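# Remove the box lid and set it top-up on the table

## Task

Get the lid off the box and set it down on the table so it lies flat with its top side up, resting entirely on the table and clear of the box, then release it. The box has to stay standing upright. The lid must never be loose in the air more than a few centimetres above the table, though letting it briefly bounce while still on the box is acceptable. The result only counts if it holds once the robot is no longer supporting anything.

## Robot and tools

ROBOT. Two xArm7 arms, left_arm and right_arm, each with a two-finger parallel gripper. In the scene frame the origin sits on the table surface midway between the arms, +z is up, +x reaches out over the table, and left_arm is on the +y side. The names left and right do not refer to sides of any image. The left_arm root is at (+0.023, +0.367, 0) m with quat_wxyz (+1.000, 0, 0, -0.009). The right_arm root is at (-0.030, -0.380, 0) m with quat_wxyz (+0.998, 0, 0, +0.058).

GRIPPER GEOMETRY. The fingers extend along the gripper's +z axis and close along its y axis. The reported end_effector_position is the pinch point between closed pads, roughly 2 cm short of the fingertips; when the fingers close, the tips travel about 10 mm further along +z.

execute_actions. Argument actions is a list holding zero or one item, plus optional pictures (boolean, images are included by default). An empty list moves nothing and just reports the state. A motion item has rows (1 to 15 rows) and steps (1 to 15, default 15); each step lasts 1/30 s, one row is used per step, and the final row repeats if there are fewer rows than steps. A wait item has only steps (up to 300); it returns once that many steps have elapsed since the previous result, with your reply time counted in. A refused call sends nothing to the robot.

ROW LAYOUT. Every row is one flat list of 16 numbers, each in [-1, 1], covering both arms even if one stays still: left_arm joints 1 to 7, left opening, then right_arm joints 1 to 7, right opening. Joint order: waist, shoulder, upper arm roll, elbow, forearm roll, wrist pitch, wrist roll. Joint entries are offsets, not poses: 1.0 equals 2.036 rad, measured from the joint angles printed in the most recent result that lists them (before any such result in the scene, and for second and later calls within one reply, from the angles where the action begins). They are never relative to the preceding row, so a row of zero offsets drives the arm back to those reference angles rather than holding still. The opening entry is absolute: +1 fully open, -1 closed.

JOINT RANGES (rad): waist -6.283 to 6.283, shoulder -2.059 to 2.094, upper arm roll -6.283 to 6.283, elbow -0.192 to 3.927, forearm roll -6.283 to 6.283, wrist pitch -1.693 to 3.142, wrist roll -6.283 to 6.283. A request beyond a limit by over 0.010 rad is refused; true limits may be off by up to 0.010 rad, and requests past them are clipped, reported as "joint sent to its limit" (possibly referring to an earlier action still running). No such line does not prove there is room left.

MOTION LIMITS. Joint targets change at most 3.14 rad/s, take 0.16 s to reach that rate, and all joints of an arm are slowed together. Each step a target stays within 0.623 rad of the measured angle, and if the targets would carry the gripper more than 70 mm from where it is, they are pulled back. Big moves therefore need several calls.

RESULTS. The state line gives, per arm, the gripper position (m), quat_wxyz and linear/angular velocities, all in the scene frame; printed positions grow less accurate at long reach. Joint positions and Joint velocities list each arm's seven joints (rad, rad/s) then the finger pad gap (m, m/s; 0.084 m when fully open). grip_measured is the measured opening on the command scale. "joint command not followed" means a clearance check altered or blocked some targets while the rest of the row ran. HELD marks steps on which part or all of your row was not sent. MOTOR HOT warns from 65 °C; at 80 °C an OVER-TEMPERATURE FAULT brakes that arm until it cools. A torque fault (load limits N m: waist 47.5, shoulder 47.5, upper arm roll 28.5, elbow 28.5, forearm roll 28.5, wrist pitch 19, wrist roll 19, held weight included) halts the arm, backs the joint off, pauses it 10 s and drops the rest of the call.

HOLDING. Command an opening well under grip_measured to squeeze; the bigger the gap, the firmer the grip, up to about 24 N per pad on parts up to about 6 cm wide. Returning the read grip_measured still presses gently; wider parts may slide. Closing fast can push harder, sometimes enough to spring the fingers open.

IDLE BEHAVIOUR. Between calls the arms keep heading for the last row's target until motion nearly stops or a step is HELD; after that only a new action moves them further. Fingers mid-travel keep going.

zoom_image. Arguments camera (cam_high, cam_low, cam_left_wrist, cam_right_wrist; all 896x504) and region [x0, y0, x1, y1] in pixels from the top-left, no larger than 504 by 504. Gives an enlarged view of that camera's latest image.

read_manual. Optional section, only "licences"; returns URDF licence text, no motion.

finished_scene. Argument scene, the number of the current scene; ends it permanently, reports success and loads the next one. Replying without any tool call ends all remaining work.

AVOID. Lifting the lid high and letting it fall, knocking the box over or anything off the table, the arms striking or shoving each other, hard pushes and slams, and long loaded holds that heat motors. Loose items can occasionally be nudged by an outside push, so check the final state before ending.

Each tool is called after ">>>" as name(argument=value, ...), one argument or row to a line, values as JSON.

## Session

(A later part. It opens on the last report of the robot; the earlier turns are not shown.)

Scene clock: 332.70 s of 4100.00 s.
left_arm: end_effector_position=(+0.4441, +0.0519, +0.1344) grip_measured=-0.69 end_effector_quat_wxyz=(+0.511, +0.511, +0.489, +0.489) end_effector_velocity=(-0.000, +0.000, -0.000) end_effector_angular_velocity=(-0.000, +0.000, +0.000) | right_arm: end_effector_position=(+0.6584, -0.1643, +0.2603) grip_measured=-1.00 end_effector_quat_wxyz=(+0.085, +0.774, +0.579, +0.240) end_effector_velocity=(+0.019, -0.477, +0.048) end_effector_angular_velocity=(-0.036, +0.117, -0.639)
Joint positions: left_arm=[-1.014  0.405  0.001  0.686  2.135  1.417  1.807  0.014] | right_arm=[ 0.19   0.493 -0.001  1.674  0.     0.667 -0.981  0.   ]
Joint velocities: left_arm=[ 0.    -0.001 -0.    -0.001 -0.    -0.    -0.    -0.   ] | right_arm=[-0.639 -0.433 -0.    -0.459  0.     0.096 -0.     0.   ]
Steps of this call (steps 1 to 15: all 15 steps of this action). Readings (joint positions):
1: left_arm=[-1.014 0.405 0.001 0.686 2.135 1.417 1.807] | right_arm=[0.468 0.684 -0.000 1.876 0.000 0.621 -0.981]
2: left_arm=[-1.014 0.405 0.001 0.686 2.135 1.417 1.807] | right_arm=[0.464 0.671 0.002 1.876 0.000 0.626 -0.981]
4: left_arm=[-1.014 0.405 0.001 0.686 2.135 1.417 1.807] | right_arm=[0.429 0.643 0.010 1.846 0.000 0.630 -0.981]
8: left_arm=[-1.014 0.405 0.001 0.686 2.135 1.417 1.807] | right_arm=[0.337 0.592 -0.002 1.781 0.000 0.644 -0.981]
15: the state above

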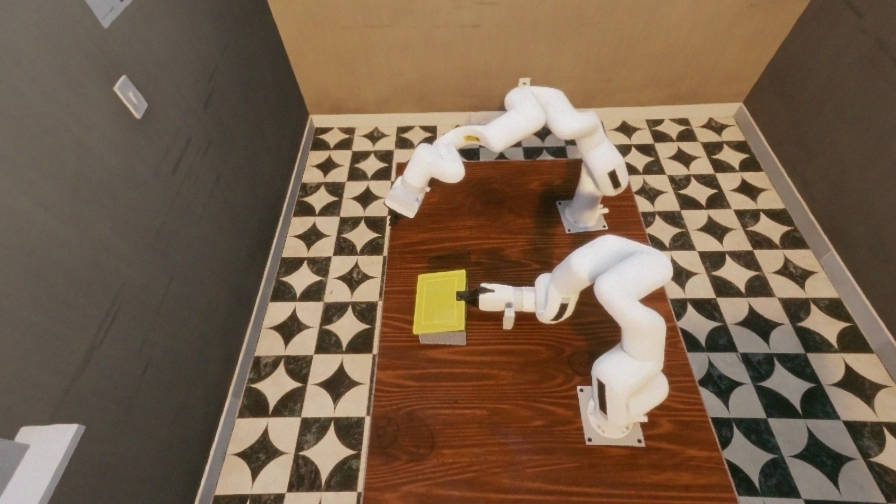

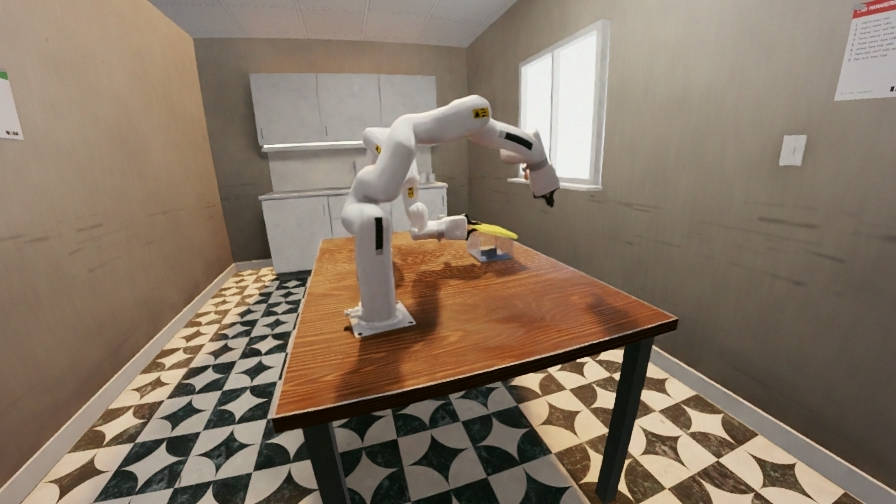

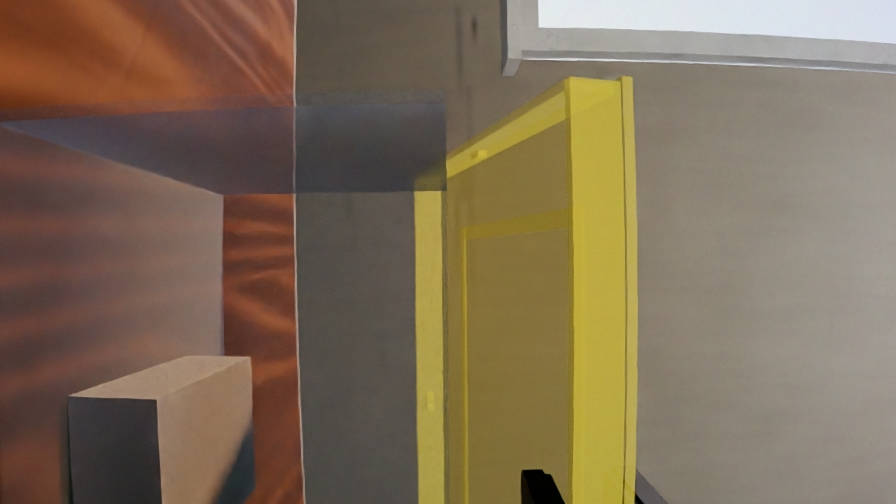

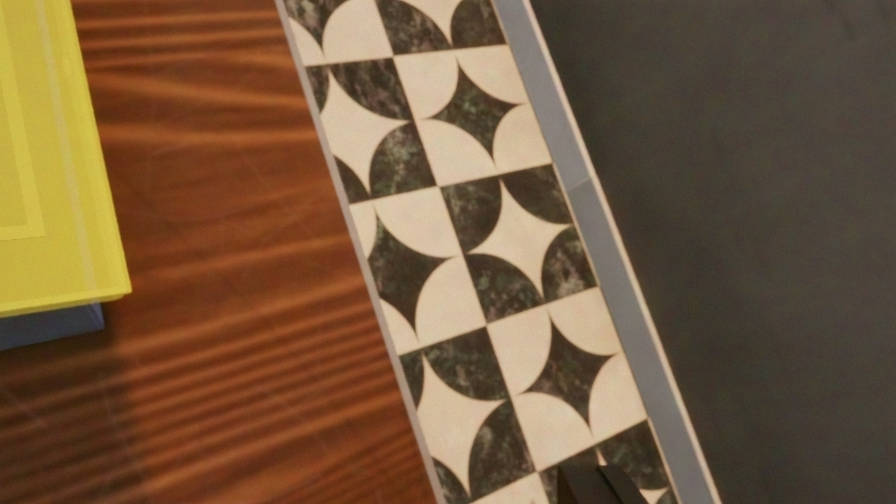

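>>> execute_actions(
  actions=[
    {"rows": [[0.0010,-0.0064,0,-0.0011,0.0001,-0.0031,0.0044,-1,-0.1434,-0.0977,0,-0.1036,0,0.0216,0,-1],[0.0019,-0.0128,0,-0.0022,0.0001,-0.0062,0.0087,-1,-0.1434,-0.0977,0,-0.1036,0,0.0216,0,-1],[0.0029,-0.0191,0,-0.0033,0.0002,-0.0093,0.0131,-1,-0.1434,-0.0977,0,-0.1036,0,0.0216,0,-1],[0.0038,-0.0255,0,-0.0044,0.0003,-0.0125,0.0174,-1,-0.1434,-0.0977,0,-0.1036,0,0.0216,0,-1],[0.0048,-0.0319,0,-0.0055,0.0003,-0.0156,0.0218,-1,-0.1434,-0.0977,0,-0.1036,0,0.0216,0,-1],[0.0057,-0.0383,0,-0.0066,0.0004,-0.0187,0.0262,-1,-0.1434,-0.0977,0,-0.1036,0,0.0216,0,-1],[0.0067,-0.0447,0,-0.0077,0.0005,-0.0218,0.0305,-1,-0.1434,-0.0977,0,-0.1036,0,0.0216,0,-1],[0.0076,-0.051,0,-0.0089,0.0005,-0.0249,0.0349,-1,-0.1434,-0.0977,0,-0.1036,0,0.0216,0,-1],[0.0086,-0.0574,0,-0.01,0.0006,-0.028,0.0392,-1,-0.1434,-0.0977,0,-0.1036,0,0.0216,0,-1],[0.0095,-0.0638,0,-0.0111,0.0007,-0.0311,0.0436,-1,-0.1434,-0.0977,0,-0.1036,0,0.0216,0,-1],[0.0105,-0.0702,0,-0.0122,0.0007,-0.0342,0.048,-1,-0.1434,-0.0977,0,-0.1036,0,0.0216,0,-1],[0.0114,-0.0766,0,-0.0133,0.0008,-0.0374,0.0523,-1,-0.1434,-0.0977,0,-0.1036,0,0.0216,0,-1],[0.0124,-0.0829,0,-0.0144,0.0009,-0.0405,0.0567,-1,-0.1434,-0.0977,0,-0.1036,0,0.0216,0,-1],[0.0133,-0.0893,0,-0.0155,0.0009,-0.0436,0.061,-1,-0.1434,-0.0977,0,-0.1036,0,0.0216,0,-1],[0.0143,-0.0957,0,-0.0166,0.001,-0.0467,0.0654,-1,-0.1434,-0.0977,0,-0.1036,0,0.0216,0,-1]], "steps": 15},
  ],
  pictures=false,
)

>>> execute_actions(
  actions=[
    {"steps": 10},
  ],
)

>>> zoom_image(
  camera="cam_low",
  region=[420, 180, 550, 270],
)

Scene clock: 366.70 s of 4100.00 s.
left_arm: end_effector_position=(+0.4489, +0.0502, +0.1822) grip_measured=-0.69 end_effector_quat_wxyz=(+0.511, +0.511, +0.489, +0.489) end_effector_velocity=(+0.008, +0.002, +0.121) end_effector_angular_velocity=(+0.004, -0.003, -0.009) | right_arm: end_effector_position=(+0.6306, -0.3722, +0.2778) grip_measured=-1.00 end_effector_quat_wxyz=(+0.106, +0.856, +0.464, +0.201) end_effector_velocity=(-0.000, -0.000, -0.001) end_effector_angular_velocity=(-0.000, +0.001, -0.001)
Joint positions: left_arm=[-0.992  0.253  0.001  0.66   2.137  1.343  1.911  0.014] | right_arm=[-0.102  0.294 -0.001  1.463  0.     0.711 -0.981  0.   ]
Joint velocities: left_arm=[ 0.058 -0.386  0.    -0.068  0.004 -0.19   0.265 -0.   ] | right_arm=[-0.     0.001 -0.    -0.     0.     0.    -0.     0.   ]
Steps of this call (steps 1 to 30: the robot went on to your last target; steps 31 to 90: nothing new was sent; then 30.50 s passed at rest; steps 91 to 105: all 15 steps of this action). Readings (joint positions):
91: left_arm=[-1.014 0.405 0.001 0.686 2.135 1.417 1.807] | right_arm=[-0.102 0.293 -0.000 1.463 0.000 0.711 -0.981]
92: left_arm=[-1.014 0.403 0.001 0.686 2.135 1.416 1.809] | right_arm=[-0.102 0.294 -0.000 1.463 0.000 0.711 -0.981]
94: left_arm=[-1.012 0.390 0.001 0.683 2.135 1.409 1.818] | right_arm=[-0.102 0.294 -0.001 1.463 0.000 0.711 -0.981]
98: left_arm=[-1.005 0.343 0.001 0.676 2.136 1.387 1.849] | right_arm=[-0.102 0.294 -0.001 1.463 0.000 0.711 -0.981]
105: the state above

Scene clock: 367.03 s of 4100.00 s.
left_arm: end_effector_position=(+0.4495, +0.0506, +0.1950) grip_measured=-0.69 end_effector_quat_wxyz=(+0.511, +0.511, +0.488, +0.489) end_effector_velocity=(+0.001, -0.000, +0.001) end_effector_angular_velocity=(-0.001, -0.001, +0.000) | right_arm: end_effector_position=(+0.6306, -0.3723, +0.2778) grip_measured=-1.00 end_effector_quat_wxyz=(+0.106, +0.856, +0.464, +0.201) end_effector_velocity=(+0.000, +0.000, -0.000) end_effector_angular_velocity=(-0.000, +0.000, +0.000)
Joint positions: left_arm=[-0.985  0.211  0.001  0.652  2.137  1.322  1.94   0.014] | right_arm=[-0.102  0.294 -0.001  1.463  0.     0.711 -0.981  0.   ]
Joint velocities: left_arm=[ 0.001 -0.002  0.001  0.002  0.001 -0.002  0.003  0.   ] | right_arm=[ 0.  0. -0. -0.  0. -0. -0.  0.]
Steps of this call (steps 1 to 10: the robot went on to your last target). Readings (joint positions):
1: left_arm=[-0.990 0.240 0.001 0.658 2.137 1.337 1.920] | right_arm=[-0.102 0.294 -0.001 1.463 0.000 0.711 -0.981]
2: left_arm=[-0.988 0.228 0.001 0.656 2.137 1.332 1.927] | right_arm=[-0.102 0.294 -0.001 1.463 0.000 0.711 -0.981]
4: left_arm=[-0.986 0.215 0.001 0.655 2.137 1.326 1.936] | right_arm=[-0.102 0.294 -0.001 1.463 0.000 0.711 -0.981]
8: left_arm=[-0.985 0.211 0.001 0.652 2.137 1.322 1.940] | right_arm=[-0.102 0.294 -0.001 1.463 0.000 0.711 -0.981]
10: the state above

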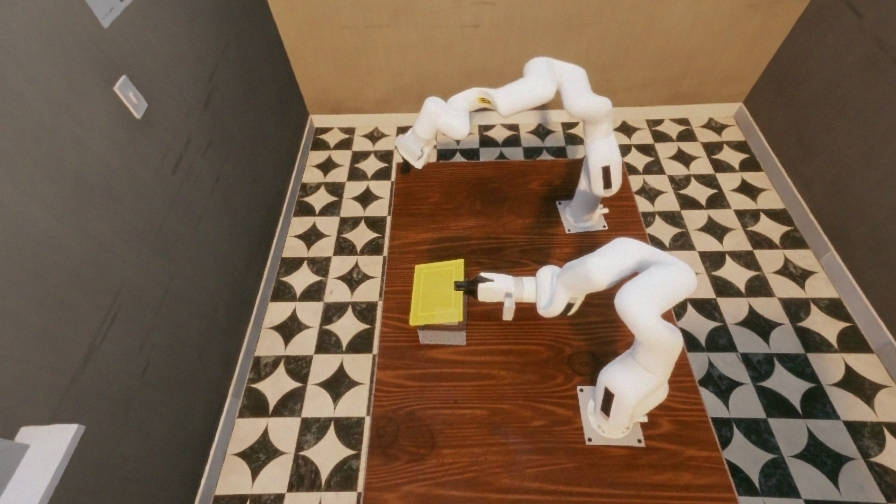

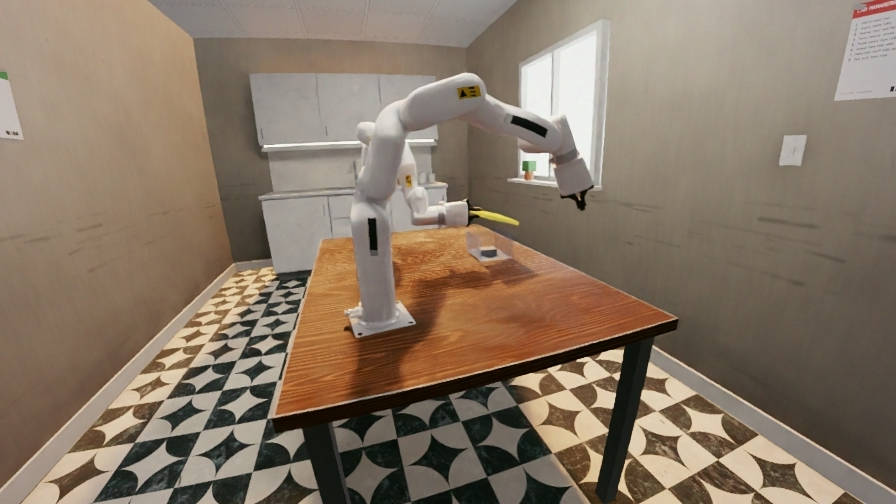

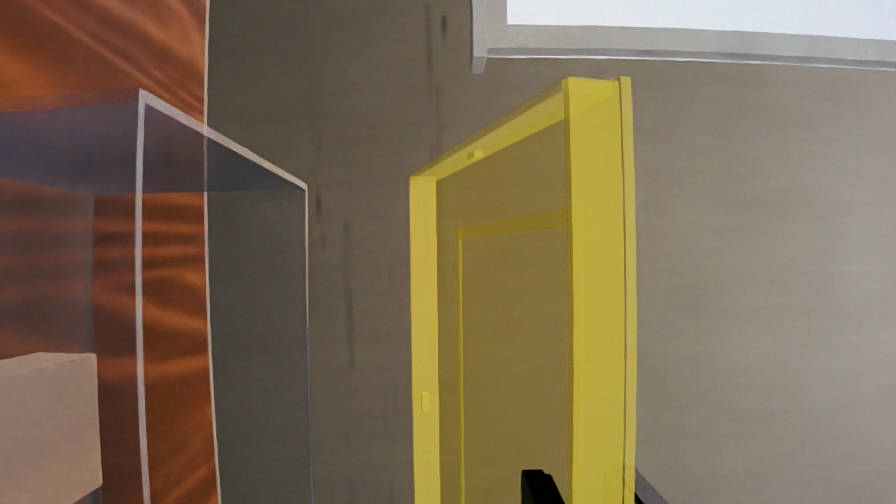

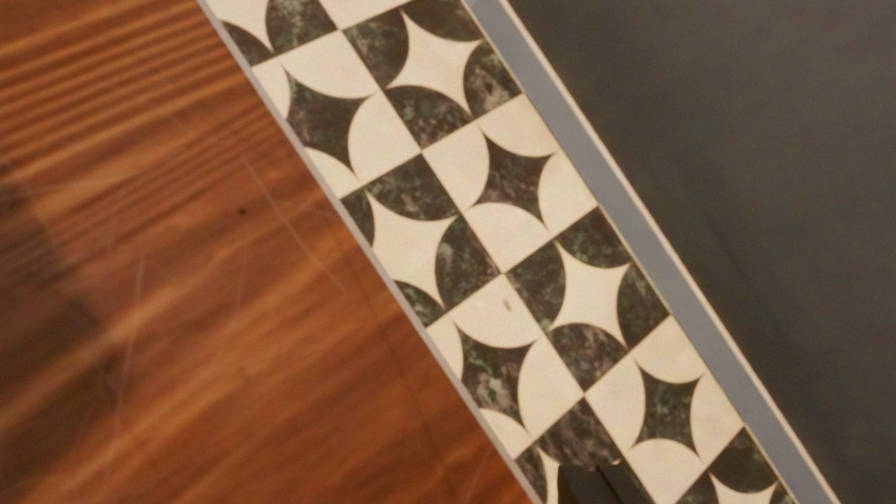

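Region (420, 180, 550, 270) of cam_low's 896x504 image, scaled by 3.877, with more detail than that image has; it fills the top 349 rows of this view, and the rest is white.

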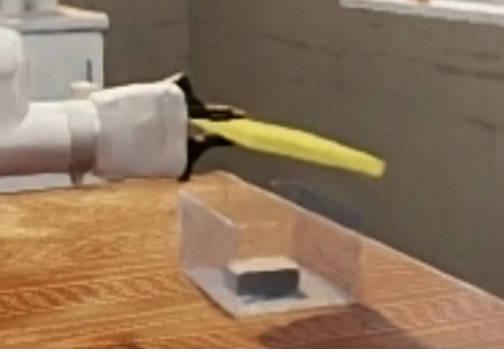

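>>> execute_actions(
  actions=[
    {"rows": [[0.0049,-0.0009,0,-0.0022,0.0049,0.0003,-0.0018,-1,0,0,0,0,0,0,0,-1],[0.0123,-0.0024,0,-0.0056,0.0123,0.0008,-0.0045,-1,0,0,0,0,0,0,0,-1],[0.0222,-0.0043,0,-0.01,0.0222,0.0015,-0.0082,-1,0,0,0,0,0,0,0,-1],[0.0345,-0.0066,0,-0.0156,0.0345,0.0023,-0.0127,-1,0,0,0,0,0,0,0,-1],[0.0493,-0.0095,0,-0.0223,0.0493,0.0034,-0.0181,-1,0,0,0,0,0,0,0,-1],[0.064,-0.0123,0,-0.029,0.0641,0.0044,-0.0236,-1,0,0,0,0,0,0,0,-1],[0.0788,-0.0152,0,-0.0356,0.0789,0.0054,-0.029,-1,0,0,0,0,0,0,0,-1],[0.0936,-0.018,0,-0.0423,0.0937,0.0064,-0.0344,-1,0,0,0,0,0,0,0,-1],[0.1084,-0.0209,0,-0.049,0.1085,0.0074,-0.0399,-1,0,0,0,0,0,0,0,-1],[0.1232,-0.0237,0,-0.0557,0.1234,0.0084,-0.0453,-1,0,0,0,0,0,0,0,-1],[0.1379,-0.0265,0,-0.0624,0.1382,0.0094,-0.0508,-1,0,0,0,0,0,0,0,-1],[0.1527,-0.0294,0,-0.069,0.153,0.0104,-0.0562,-1,0,0,0,0,0,0,0,-1],[0.1675,-0.0322,0,-0.0757,0.1678,0.0114,-0.0616,-1,0,0,0,0,0,0,0,-1],[0.1823,-0.0351,0,-0.0824,0.1826,0.0124,-0.0671,-1,0,0,0,0,0,0,0,-1],[0.197,-0.0379,0,-0.0891,0.1974,0.0134,-0.0725,-1,0,0,0,0,0,0,0,-1]], "steps": 15},
  ],
  pictures=false,
)

>>> execute_actions(
  actions=[
    {"rows": [[0.064,-0.0123,0,-0.029,0.0641,0.0044,-0.0236,-1,0,0,0,0,0,0,0,-1],[0.0788,-0.0152,0,-0.0356,0.0789,0.0054,-0.029,-1,0,0,0,0,0,0,0,-1],[0.0936,-0.018,0,-0.0423,0.0937,0.0064,-0.0344,-1,0,0,0,0,0,0,0,-1],[0.1084,-0.0209,0,-0.049,0.1085,0.0074,-0.0399,-1,0,0,0,0,0,0,0,-1],[0.1232,-0.0237,0,-0.0557,0.1234,0.0084,-0.0453,-1,0,0,0,0,0,0,0,-1],[0.1379,-0.0265,0,-0.0624,0.1382,0.0094,-0.0508,-1,0,0,0,0,0,0,0,-1],[0.1527,-0.0294,0,-0.069,0.153,0.0104,-0.0562,-1,0,0,0,0,0,0,0,-1],[0.1675,-0.0322,0,-0.0757,0.1678,0.0114,-0.0616,-1,0,0,0,0,0,0,0,-1],[0.1823,-0.0351,0,-0.0824,0.1826,0.0124,-0.0671,-1,0,0,0,0,0,0,0,-1],[0.197,-0.0379,0,-0.0891,0.1974,0.0134,-0.0725,-1,0,0,0,0,0,0,0,-1],[0.2118,-0.0408,0,-0.0958,0.2122,0.0144,-0.078,-1,0,0,0,0,0,0,0,-1],[0.2266,-0.0436,0,-0.1024,0.227,0.0154,-0.0834,-1,0,0,0,0,0,0,0,-1],[0.2389,-0.046,0,-0.108,0.2393,0.0162,-0.0879,-1,0,0,0,0,0,0,0,-1],[0.2488,-0.0479,0,-0.1125,0.2492,0.0169,-0.0916,-1,0,0,0,0,0,0,0,-1],[0.2562,-0.0493,0,-0.1158,0.2566,0.0174,-0.0943,-1,0,0,0,0,0,0,0,-1]], "steps": 15},
  ],
  pictures=false,
)

>>> execute_actions(
  actions=[
    {"steps": 10},
  ],
)

Scene clock: 425.90 s of 4100.00 s.
left_arm: end_effector_position=(+0.4984, +0.1538, +0.1955) grip_measured=-0.69 end_effector_quat_wxyz=(+0.511, +0.498, +0.476, +0.515) end_effector_velocity=(+0.087, +0.312, -0.014) end_effector_angular_velocity=(+0.063, -0.083, +0.047) | right_arm: end_effector_position=(+0.6306, -0.3723, +0.2778) grip_measured=-1.00 end_effector_quat_wxyz=(+0.106, +0.856, +0.464, +0.201) end_effector_velocity=(+0.000, +0.000, +0.001) end_effector_angular_velocity=(+0.001, -0.002, -0.000)
Joint positions: left_arm=[-0.695  0.155  0.002  0.521  2.427  1.342  1.833  0.014] | right_arm=[-0.102  0.294 -0.001  1.463  0.     0.711 -0.981  0.   ]
Joint velocities: left_arm=[ 0.892 -0.172 -0.007 -0.404  0.895  0.059 -0.328 -0.   ] | right_arm=[ 0.    -0.001  0.     0.001  0.    -0.     0.     0.   ]
Steps of this call (steps 1 to 30: the robot went on to your last target; steps 31 to 90: nothing new was sent; then 55.37 s passed at rest; steps 91 to 105: all 15 steps of this action). Readings (joint positions):
91: left_arm=[-0.985 0.210 0.001 0.653 2.137 1.322 1.940] | right_arm=[-0.102 0.294 -0.001 1.463 0.000 0.711 -0.981]
92: left_arm=[-0.983 0.210 0.001 0.652 2.139 1.322 1.939] | right_arm=[-0.102 0.294 -0.001 1.463 0.000 0.711 -0.981]
94: left_arm=[-0.970 0.207 -0.001 0.646 2.154 1.323 1.934] | right_arm=[-0.102 0.294 -0.001 1.463 0.000 0.711 -0.981]
98: left_arm=[-0.896 0.194 0.000 0.612 2.228 1.328 1.907] | right_arm=[-0.102 0.294 -0.001 1.463 0.000 0.711 -0.981]
105: the state above

Scene clock: 426.40 s of 4100.00 s.
left_arm: end_effector_position=(+0.5020, +0.2982, +0.1784) grip_measured=-0.69 end_effector_quat_wxyz=(+0.503, +0.498, +0.480, +0.519) end_effector_velocity=(-0.063, +0.248, -0.049) end_effector_angular_velocity=(-0.046, +0.099, +0.031) | right_arm: end_effector_position=(+0.6306, -0.3723, +0.2778) grip_measured=-1.00 end_effector_quat_wxyz=(+0.106, +0.856, +0.464, +0.201) end_effector_velocity=(-0.000, +0.000, -0.000) end_effector_angular_velocity=(+0.000, +0.000, +0.000)
Joint positions: left_arm=[-0.257  0.071  0.003  0.323  2.866  1.372  1.672  0.014] | right_arm=[-0.102  0.294 -0.001  1.463  0.     0.711 -0.981  0.   ]
Joint velocities: left_arm=[ 0.833 -0.161  0.007 -0.378  0.825  0.055 -0.303 -0.   ] | right_arm=[ 0.    -0.    -0.    -0.001  0.    -0.    -0.     0.   ]
Steps of this call (steps 1 to 15: all 15 steps of this action). Readings (joint positions):
1: left_arm=[-0.665 0.149 0.002 0.507 2.457 1.344 1.822] | right_arm=[-0.102 0.294 -0.001 1.463 0.000 0.711 -0.981]
2: left_arm=[-0.636 0.144 0.002 0.494 2.487 1.346 1.812] | right_arm=[-0.102 0.294 -0.001 1.463 0.000 0.711 -0.981]
4: left_arm=[-0.579 0.133 0.003 0.469 2.543 1.350 1.791] | right_arm=[-0.102 0.294 -0.001 1.463 0.000 0.711 -0.981]
8: left_arm=[-0.464 0.111 0.002 0.417 2.658 1.358 1.749] | right_arm=[-0.102 0.294 -0.001 1.463 0.000 0.711 -0.981]
15: the state above

Scene clock: 426.73 s of 4100.00 s.
left_arm: end_effector_position=(+0.4948, +0.3202, +0.1737) grip_measured=-0.69 end_effector_quat_wxyz=(+0.502, +0.499, +0.484, +0.515) end_effector_velocity=(-0.001, +0.004, -0.001) end_effector_angular_velocity=(-0.001, +0.002, +0.005) | right_arm: end_effector_position=(+0.6306, -0.3723, +0.2778) grip_measured=-1.00 end_effector_quat_wxyz=(+0.106, +0.856, +0.464, +0.201) end_effector_velocity=(+0.000, +0.000, +0.002) end_effector_angular_velocity=(-0.000, -0.003, +0.000)
Joint positions: left_arm=[-0.175  0.055  0.001  0.286  2.949  1.377  1.642  0.014] | right_arm=[-0.102  0.294 -0.001  1.463  0.     0.711 -0.981  0.   ]
Joint velocities: left_arm=[ 0.006 -0.001  0.004 -0.004  0.005  0.001 -0.003 -0.   ] | right_arm=[ 0.    -0.001  0.     0.002 -0.     0.     0.     0.   ]
Steps of this call (steps 1 to 10: the robot went on to your last target). Readings (joint positions):
1: left_arm=[-0.230 0.066 0.003 0.311 2.892 1.373 1.663] | right_arm=[-0.102 0.294 -0.001 1.463 0.000 0.711 -0.981]
2: left_arm=[-0.208 0.062 0.003 0.300 2.914 1.375 1.655] | right_arm=[-0.102 0.294 -0.001 1.463 0.000 0.711 -0.981]
4: left_arm=[-0.183 0.057 0.004 0.289 2.938 1.376 1.646] | right_arm=[-0.102 0.294 -0.001 1.463 0.000 0.711 -0.981]
8: left_arm=[-0.175 0.055 0.001 0.286 2.948 1.377 1.642] | right_arm=[-0.102 0.294 -0.001 1.463 0.000 0.711 -0.981]
10: the state above

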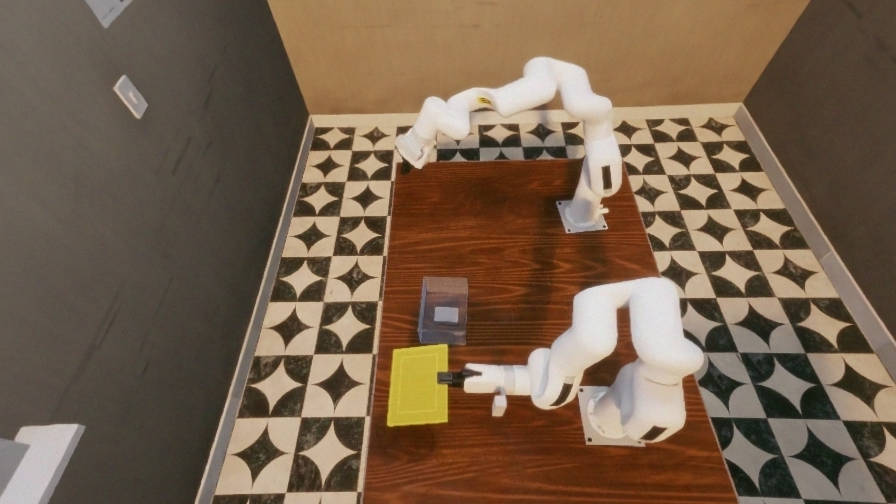

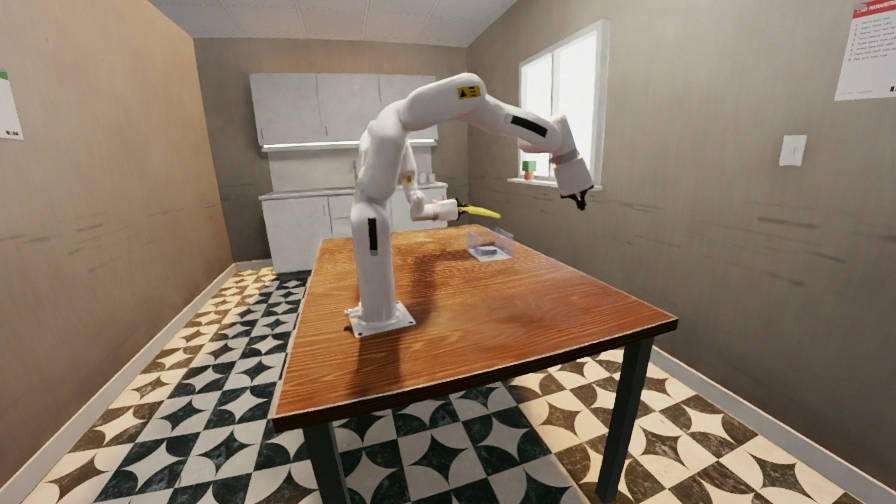

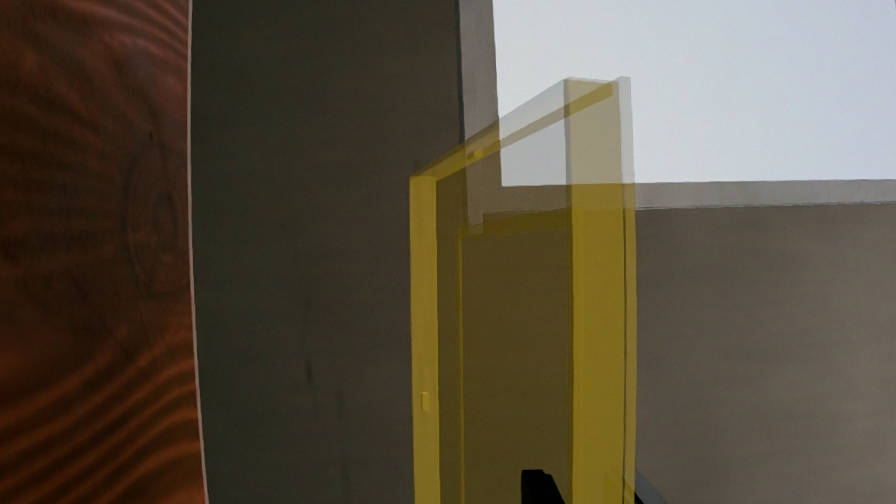

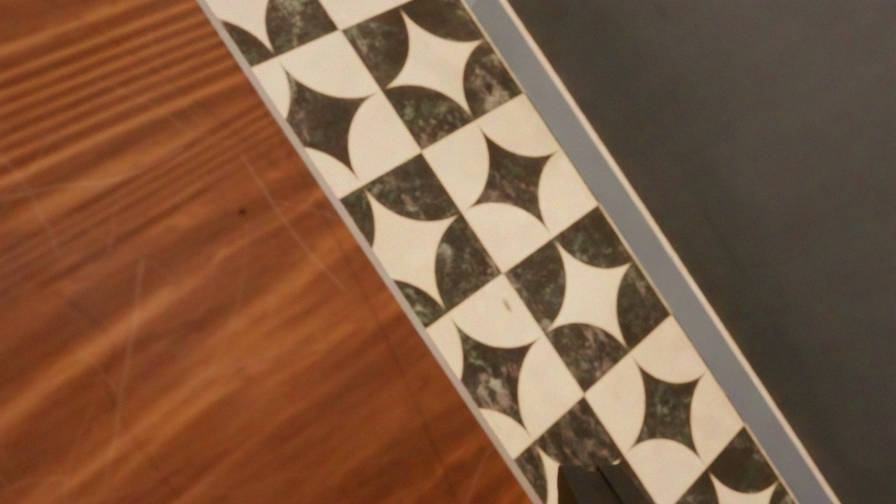

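>>> execute_actions(
  actions=[
    {"rows": [[0.0038,0.0027,0,-0.0005,0.0038,-0.0015,-0.0014,-1,0,0,0,0,0,0,0,-1],[0.0095,0.0067,0,-0.0012,0.0095,-0.0038,-0.0035,-1,0,0,0,0,0,0,0,-1],[0.0161,0.0114,0,-0.0021,0.0161,-0.0064,-0.006,-1,0,0,0,0,0,0,0,-1],[0.0237,0.0167,0,-0.003,0.0237,-0.0094,-0.0088,-1,0,0,0,0,0,0,0,-1],[0.0313,0.022,0,-0.004,0.0312,-0.0124,-0.0116,-1,0,0,0,0,0,0,0,-1],[0.0389,0.0274,0,-0.005,0.0388,-0.0154,-0.0144,-1,0,0,0,0,0,0,0,-1],[0.0465,0.0327,0,-0.0059,0.0464,-0.0184,-0.0172,-1,0,0,0,0,0,0,0,-1],[0.054,0.0381,0,-0.0069,0.0539,-0.0214,-0.02,-1,0,0,0,0,0,0,0,-1],[0.0616,0.0434,0,-0.0079,0.0615,-0.0244,-0.0228,-1,0,0,0,0,0,0,0,-1],[0.0692,0.0488,0,-0.0088,0.0691,-0.0274,-0.0256,-1,0,0,0,0,0,0,0,-1],[0.0768,0.0541,0,-0.0098,0.0766,-0.0305,-0.0284,-1,0,0,0,0,0,0,0,-1],[0.0834,0.0588,0,-0.0106,0.0832,-0.0331,-0.0308,-1,0,0,0,0,0,0,0,-1],[0.0891,0.0628,0,-0.0114,0.0889,-0.0353,-0.0329,-1,0,0,0,0,0,0,0,-1],[0.0929,0.0655,0,-0.0119,0.0927,-0.0368,-0.0343,-1,0,0,0,0,0,0,0,-1],[0.0948,0.0668,0,-0.0121,0.0946,-0.0376,-0.035,-1,0,0,0,0,0,0,0,-1]], "steps": 15},
  ],
  pictures=false,
)

>>> execute_actions(
  actions=[
    {"steps": 8},
  ],
)

Scene clock: 445.27 s of 4100.00 s.
left_arm: end_effector_position=(+0.4691, +0.3609, +0.0974) grip_measured=-0.69 end_effector_quat_wxyz=(+0.455, +0.541, +0.537, +0.460) end_effector_velocity=(-0.084, +0.088, -0.171) end_effector_angular_velocity=(-0.091, +0.464, +0.034) | right_arm: end_effector_position=(+0.6306, -0.3723, +0.2778) grip_measured=-1.00 end_effector_quat_wxyz=(+0.106, +0.856, +0.464, +0.201) end_effector_velocity=(+0.000, +0.000, -0.000) end_effector_angular_velocity=(+0.000, +0.000, +0.000)
Joint positions: left_arm=[-0.011  0.17   0.002  0.265  3.111  1.313  1.582  0.014] | right_arm=[-0.102  0.294 -0.001  1.463  0.     0.711 -0.981  0.   ]
Joint velocities: left_arm=[ 0.37   0.265  0.005 -0.054  0.365 -0.146 -0.138 -0.   ] | right_arm=[ 0.     0.001  0.     0.     0.    -0.    -0.     0.   ]
Steps of this call (steps 1 to 30: the robot went on to your last target; steps 31 to 90: nothing new was sent; then 15.03 s passed at rest; steps 91 to 105: all 15 steps of this action). Readings (joint positions):
91: left_arm=[-0.173 0.055 0.002 0.285 2.950 1.377 1.641] | right_arm=[-0.102 0.294 -0.001 1.463 0.000 0.711 -0.981]
92: left_arm=[-0.172 0.056 0.002 0.285 2.951 1.377 1.641] | right_arm=[-0.102 0.294 -0.001 1.463 0.000 0.711 -0.981]
94: left_arm=[-0.162 0.063 0.001 0.285 2.962 1.373 1.637] | right_arm=[-0.102 0.294 -0.001 1.463 0.000 0.711 -0.981]
98: left_arm=[-0.115 0.097 0.001 0.279 3.009 1.354 1.619] | right_arm=[-0.102 0.294 -0.001 1.463 0.000 0.711 -0.981]
105: the state above

Scene clock: 445.53 s of 4100.00 s.
left_arm: end_effector_position=(+0.4631, +0.3668, +0.0850) grip_measured=-0.69 end_effector_quat_wxyz=(+0.448, +0.547, +0.547, +0.448) end_effector_velocity=(-0.000, -0.000, -0.001) end_effector_angular_velocity=(-0.003, +0.003, -0.003) | right_arm: end_effector_position=(+0.6306, -0.3723, +0.2778) grip_measured=-1.00 end_effector_quat_wxyz=(+0.106, +0.856, +0.464, +0.201) end_effector_velocity=(-0.000, +0.000, +0.000) end_effector_angular_velocity=(+0.000, -0.000, +0.001)
Joint positions: left_arm=[0.018 0.19  0.001 0.262 3.141 1.301 1.571 0.014] | right_arm=[-0.102  0.294 -0.001  1.463  0.     0.711 -0.981  0.   ]
Joint velocities: left_arm=[ 0.004  0.001 -0.002  0.001  0.007 -0.002 -0.003 -0.   ] | right_arm=[ 0.    -0.001  0.001 -0.001  0.    -0.    -0.     0.   ]
Steps of this call (steps 1 to 8: the robot went on to your last target). Readings (joint positions):
1: left_arm=[-0.000 0.178 0.002 0.263 3.122 1.308 1.578] | right_arm=[-0.102 0.294 -0.001 1.463 0.000 0.711 -0.981]
2: left_arm=[0.008 0.184 0.002 0.262 3.130 1.305 1.575] | right_arm=[-0.102 0.294 -0.001 1.463 0.000 0.711 -0.981]
4: left_arm=[0.015 0.189 0.002 0.261 3.138 1.302 1.572] | right_arm=[-0.102 0.294 -0.001 1.463 0.000 0.711 -0.981]
8: the state above

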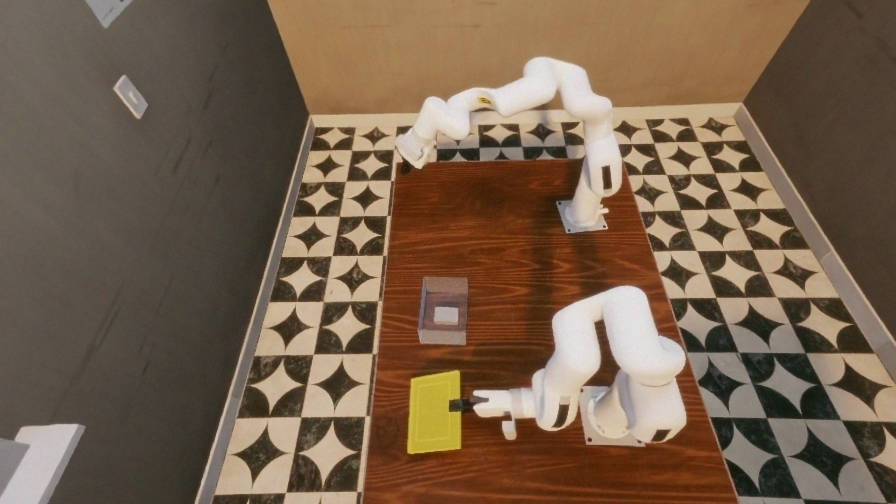

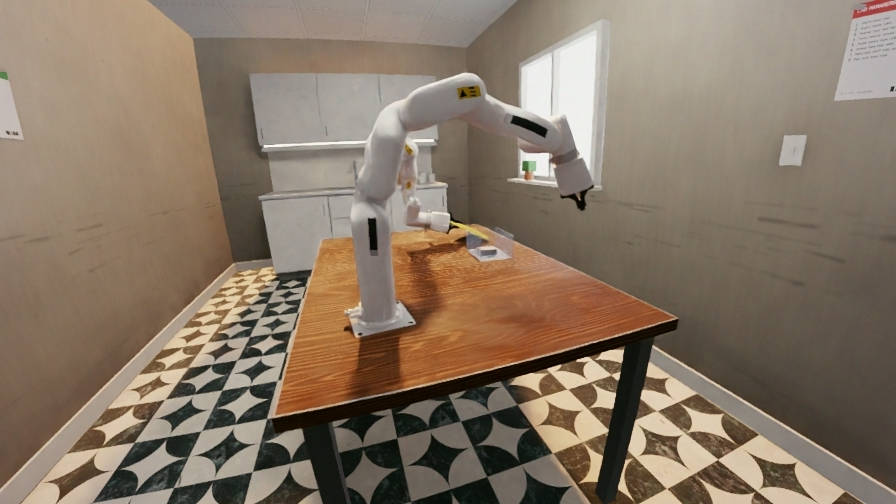

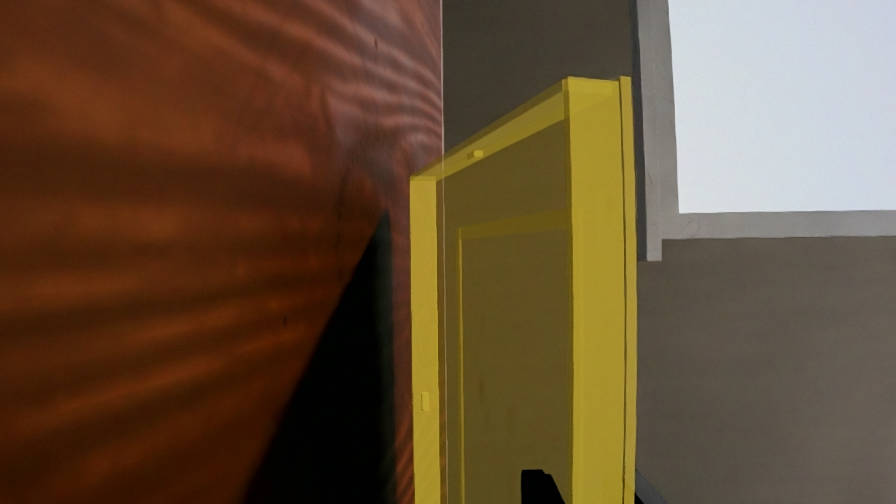

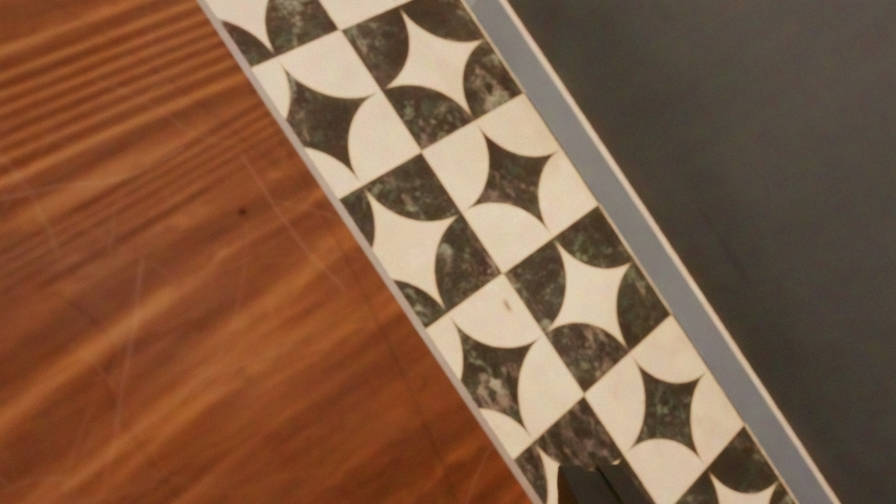

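>>> execute_actions(
  actions=[
    {"rows": [[0,-0.0008,0,0.0016,0,-0.0063,0,-1,0,0,0,0,0,0,0,-1],[0,-0.0015,0,0.0033,0,-0.0127,0,-1,0,0,0,0,0,0,0,-1],[0,-0.0023,0,0.0049,0,-0.019,0,-1,0,0,0,0,0,0,0,-1],[0,-0.003,0,0.0066,0,-0.0254,0,-1,0,0,0,0,0,0,0,-1],[0,-0.0038,0,0.0082,0,-0.0317,0,-0.9,0,0,0,0,0,0,0,-1],[0,-0.0045,0,0.0098,0,-0.0381,0,-0.8,0,0,0,0,0,0,0,-1],[0,-0.0057,0,0.0123,0,-0.0476,0,-0.7,0,0,0,0,0,0,0,-1],[0,-0.0072,0,0.0156,0,-0.0603,0,-0.64,0,0,0,0,0,0,0,-1],[0,-0.0087,0,0.0189,0,-0.073,0,-0.6,0,0,0,0,0,0,0,-1],[0,-0.0102,0,0.0221,0,-0.0856,0,-0.55,0,0,0,0,0,0,0,-1],[0,-0.0117,0,0.0254,0,-0.0983,0,-0.5,0,0,0,0,0,0,0,-1],[0,-0.0132,0,0.0287,0,-0.111,0,-0.45,0,0,0,0,0,0,0,-1],[0,-0.0147,0,0.032,0,-0.1237,0,-0.4,0,0,0,0,0,0,0,-1],[0,-0.0162,0,0.0353,0,-0.1364,0,-0.35,0,0,0,0,0,0,0,-1],[0,-0.0177,0,0.0385,0,-0.1491,0,-0.3,0,0,0,0,0,0,0,-1]], "steps": 15},
  ],
  pictures=false,
)

>>> execute_actions(
  actions=[
    {"steps": 8},
  ],
)

Scene clock: 464.60 s of 4100.00 s.
left_arm: end_effector_position=(+0.4644, +0.3668, +0.0675) grip_measured=-0.40 end_effector_quat_wxyz=(+0.411, +0.575, +0.575, +0.412) end_effector_velocity=(-0.003, +0.000, -0.054) end_effector_angular_velocity=(-0.002, +0.465, +0.001) | right_arm: end_effector_position=(+0.6306, -0.3723, +0.2778) grip_measured=-1.00 end_effector_quat_wxyz=(+0.106, +0.856, +0.464, +0.201) end_effector_velocity=(-0.000, -0.000, -0.000) end_effector_angular_velocity=(-0.000, +0.001, -0.000)
Joint positions: left_arm=[0.018 0.165 0.001 0.317 3.141 1.09  1.571 0.026] | right_arm=[-0.102  0.294 -0.001  1.463  0.     0.711 -0.981  0.   ]
Joint velocities: left_arm=[-0.    -0.089  0.     0.196 -0.    -0.75  -0.002  0.068] | right_arm=[-0.  0.  0. -0. -0. -0. -0.  0.]
Steps of this call (steps 1 to 30: the robot went on to your last target; steps 31 to 90: nothing new was sent; then 15.57 s passed at rest; steps 91 to 105: all 15 steps of this action). Readings (joint positions):
91: left_arm=[0.018 0.191 0.001 0.262 3.142 1.301 1.570] | right_arm=[-0.102 0.294 -0.001 1.463 0.000 0.711 -0.981]
92: left_arm=[0.018 0.190 0.001 0.262 3.142 1.298 1.571] | right_arm=[-0.102 0.294 -0.001 1.463 0.000 0.711 -0.981]
94: left_arm=[0.018 0.189 0.001 0.266 3.141 1.285 1.571] | right_arm=[-0.102 0.294 -0.001 1.463 0.000 0.711 -0.981]
98: left_arm=[0.018 0.183 0.001 0.278 3.141 1.239 1.571] | right_arm=[-0.102 0.294 -0.001 1.463 0.000 0.711 -0.981]
105: the state above

Scene clock: 464.87 s of 4100.00 s.
left_arm: end_effector_position=(+0.4633, +0.3668, +0.0612) grip_measured=-0.32 end_effector_quat_wxyz=(+0.395, +0.586, +0.587, +0.395) end_effector_velocity=(-0.004, +0.000, -0.005) end_effector_angular_velocity=(-0.000, +0.025, +0.000) | right_arm: end_effector_position=(+0.6306, -0.3723, +0.2778) grip_measured=-1.00 end_effector_quat_wxyz=(+0.106, +0.856, +0.464, +0.201) end_effector_velocity=(+0.000, +0.000, +0.000) end_effector_angular_velocity=(+0.000, -0.001, +0.000)
Joint positions: left_arm=[0.018 0.154 0.001 0.34  3.141 0.999 1.571 0.03 ] | right_arm=[-0.102  0.294 -0.001  1.463  0.     0.711 -0.981  0.   ]
Joint velocities: left_arm=[ 0.    -0.    -0.     0.     0.    -0.025 -0.     0.   ] | right_arm=[-0. -0.  0.  0.  0. -0.  0.  0.]
Steps of this call (steps 1 to 8: the robot went on to your last target). Readings (joint positions):
1: left_arm=[0.018 0.162 0.001 0.323 3.141 1.065 1.571] | right_arm=[-0.102 0.294 -0.001 1.463 0.000 0.711 -0.981]
2: left_arm=[0.018 0.159 0.001 0.330 3.141 1.042 1.571] | right_arm=[-0.102 0.294 -0.001 1.463 0.000 0.711 -0.981]
4: left_arm=[0.018 0.155 0.001 0.338 3.141 1.013 1.571] | right_arm=[-0.102 0.294 -0.001 1.463 0.000 0.711 -0.981]
8: the state above

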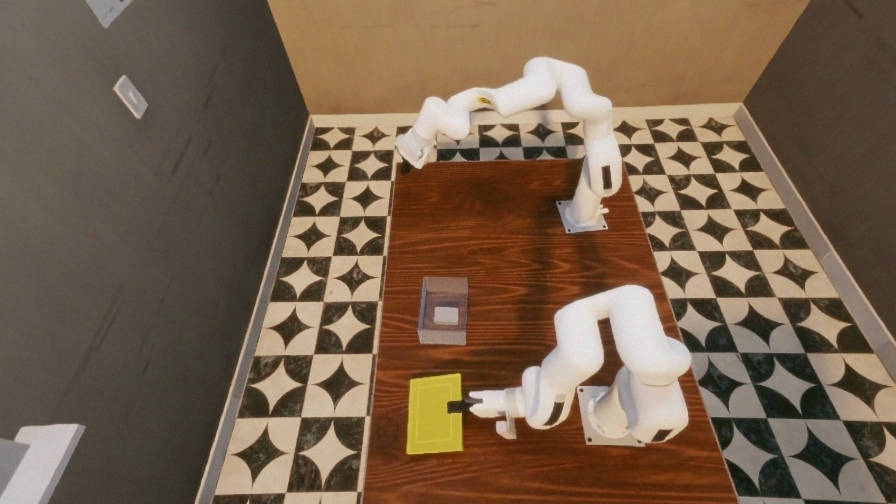

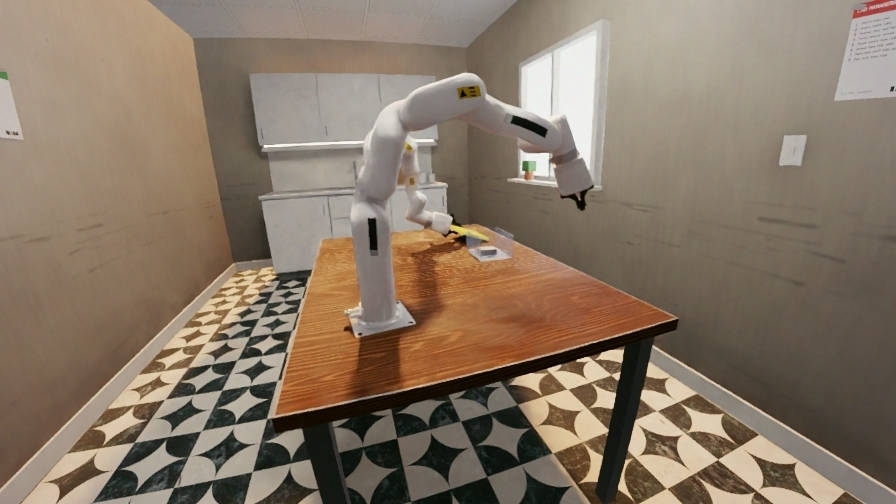

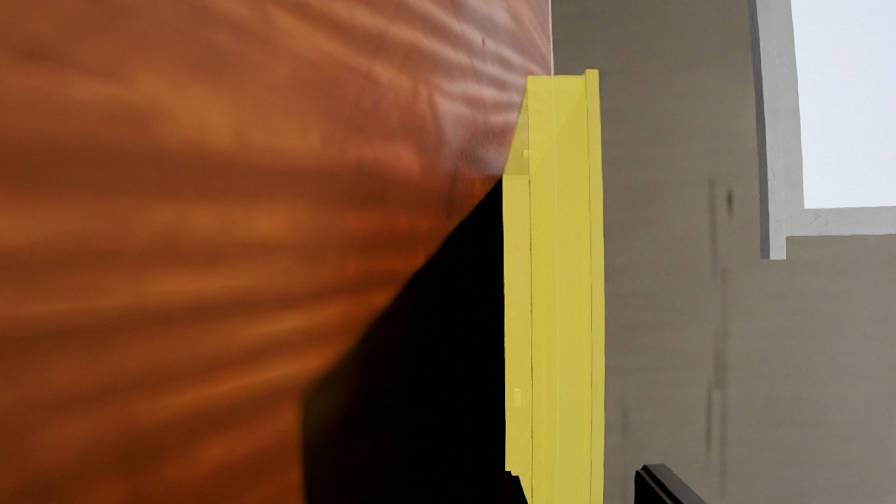

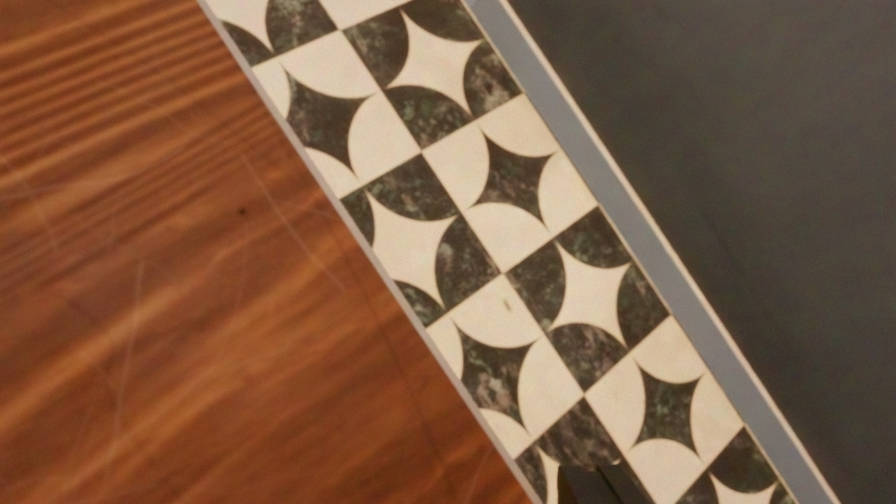

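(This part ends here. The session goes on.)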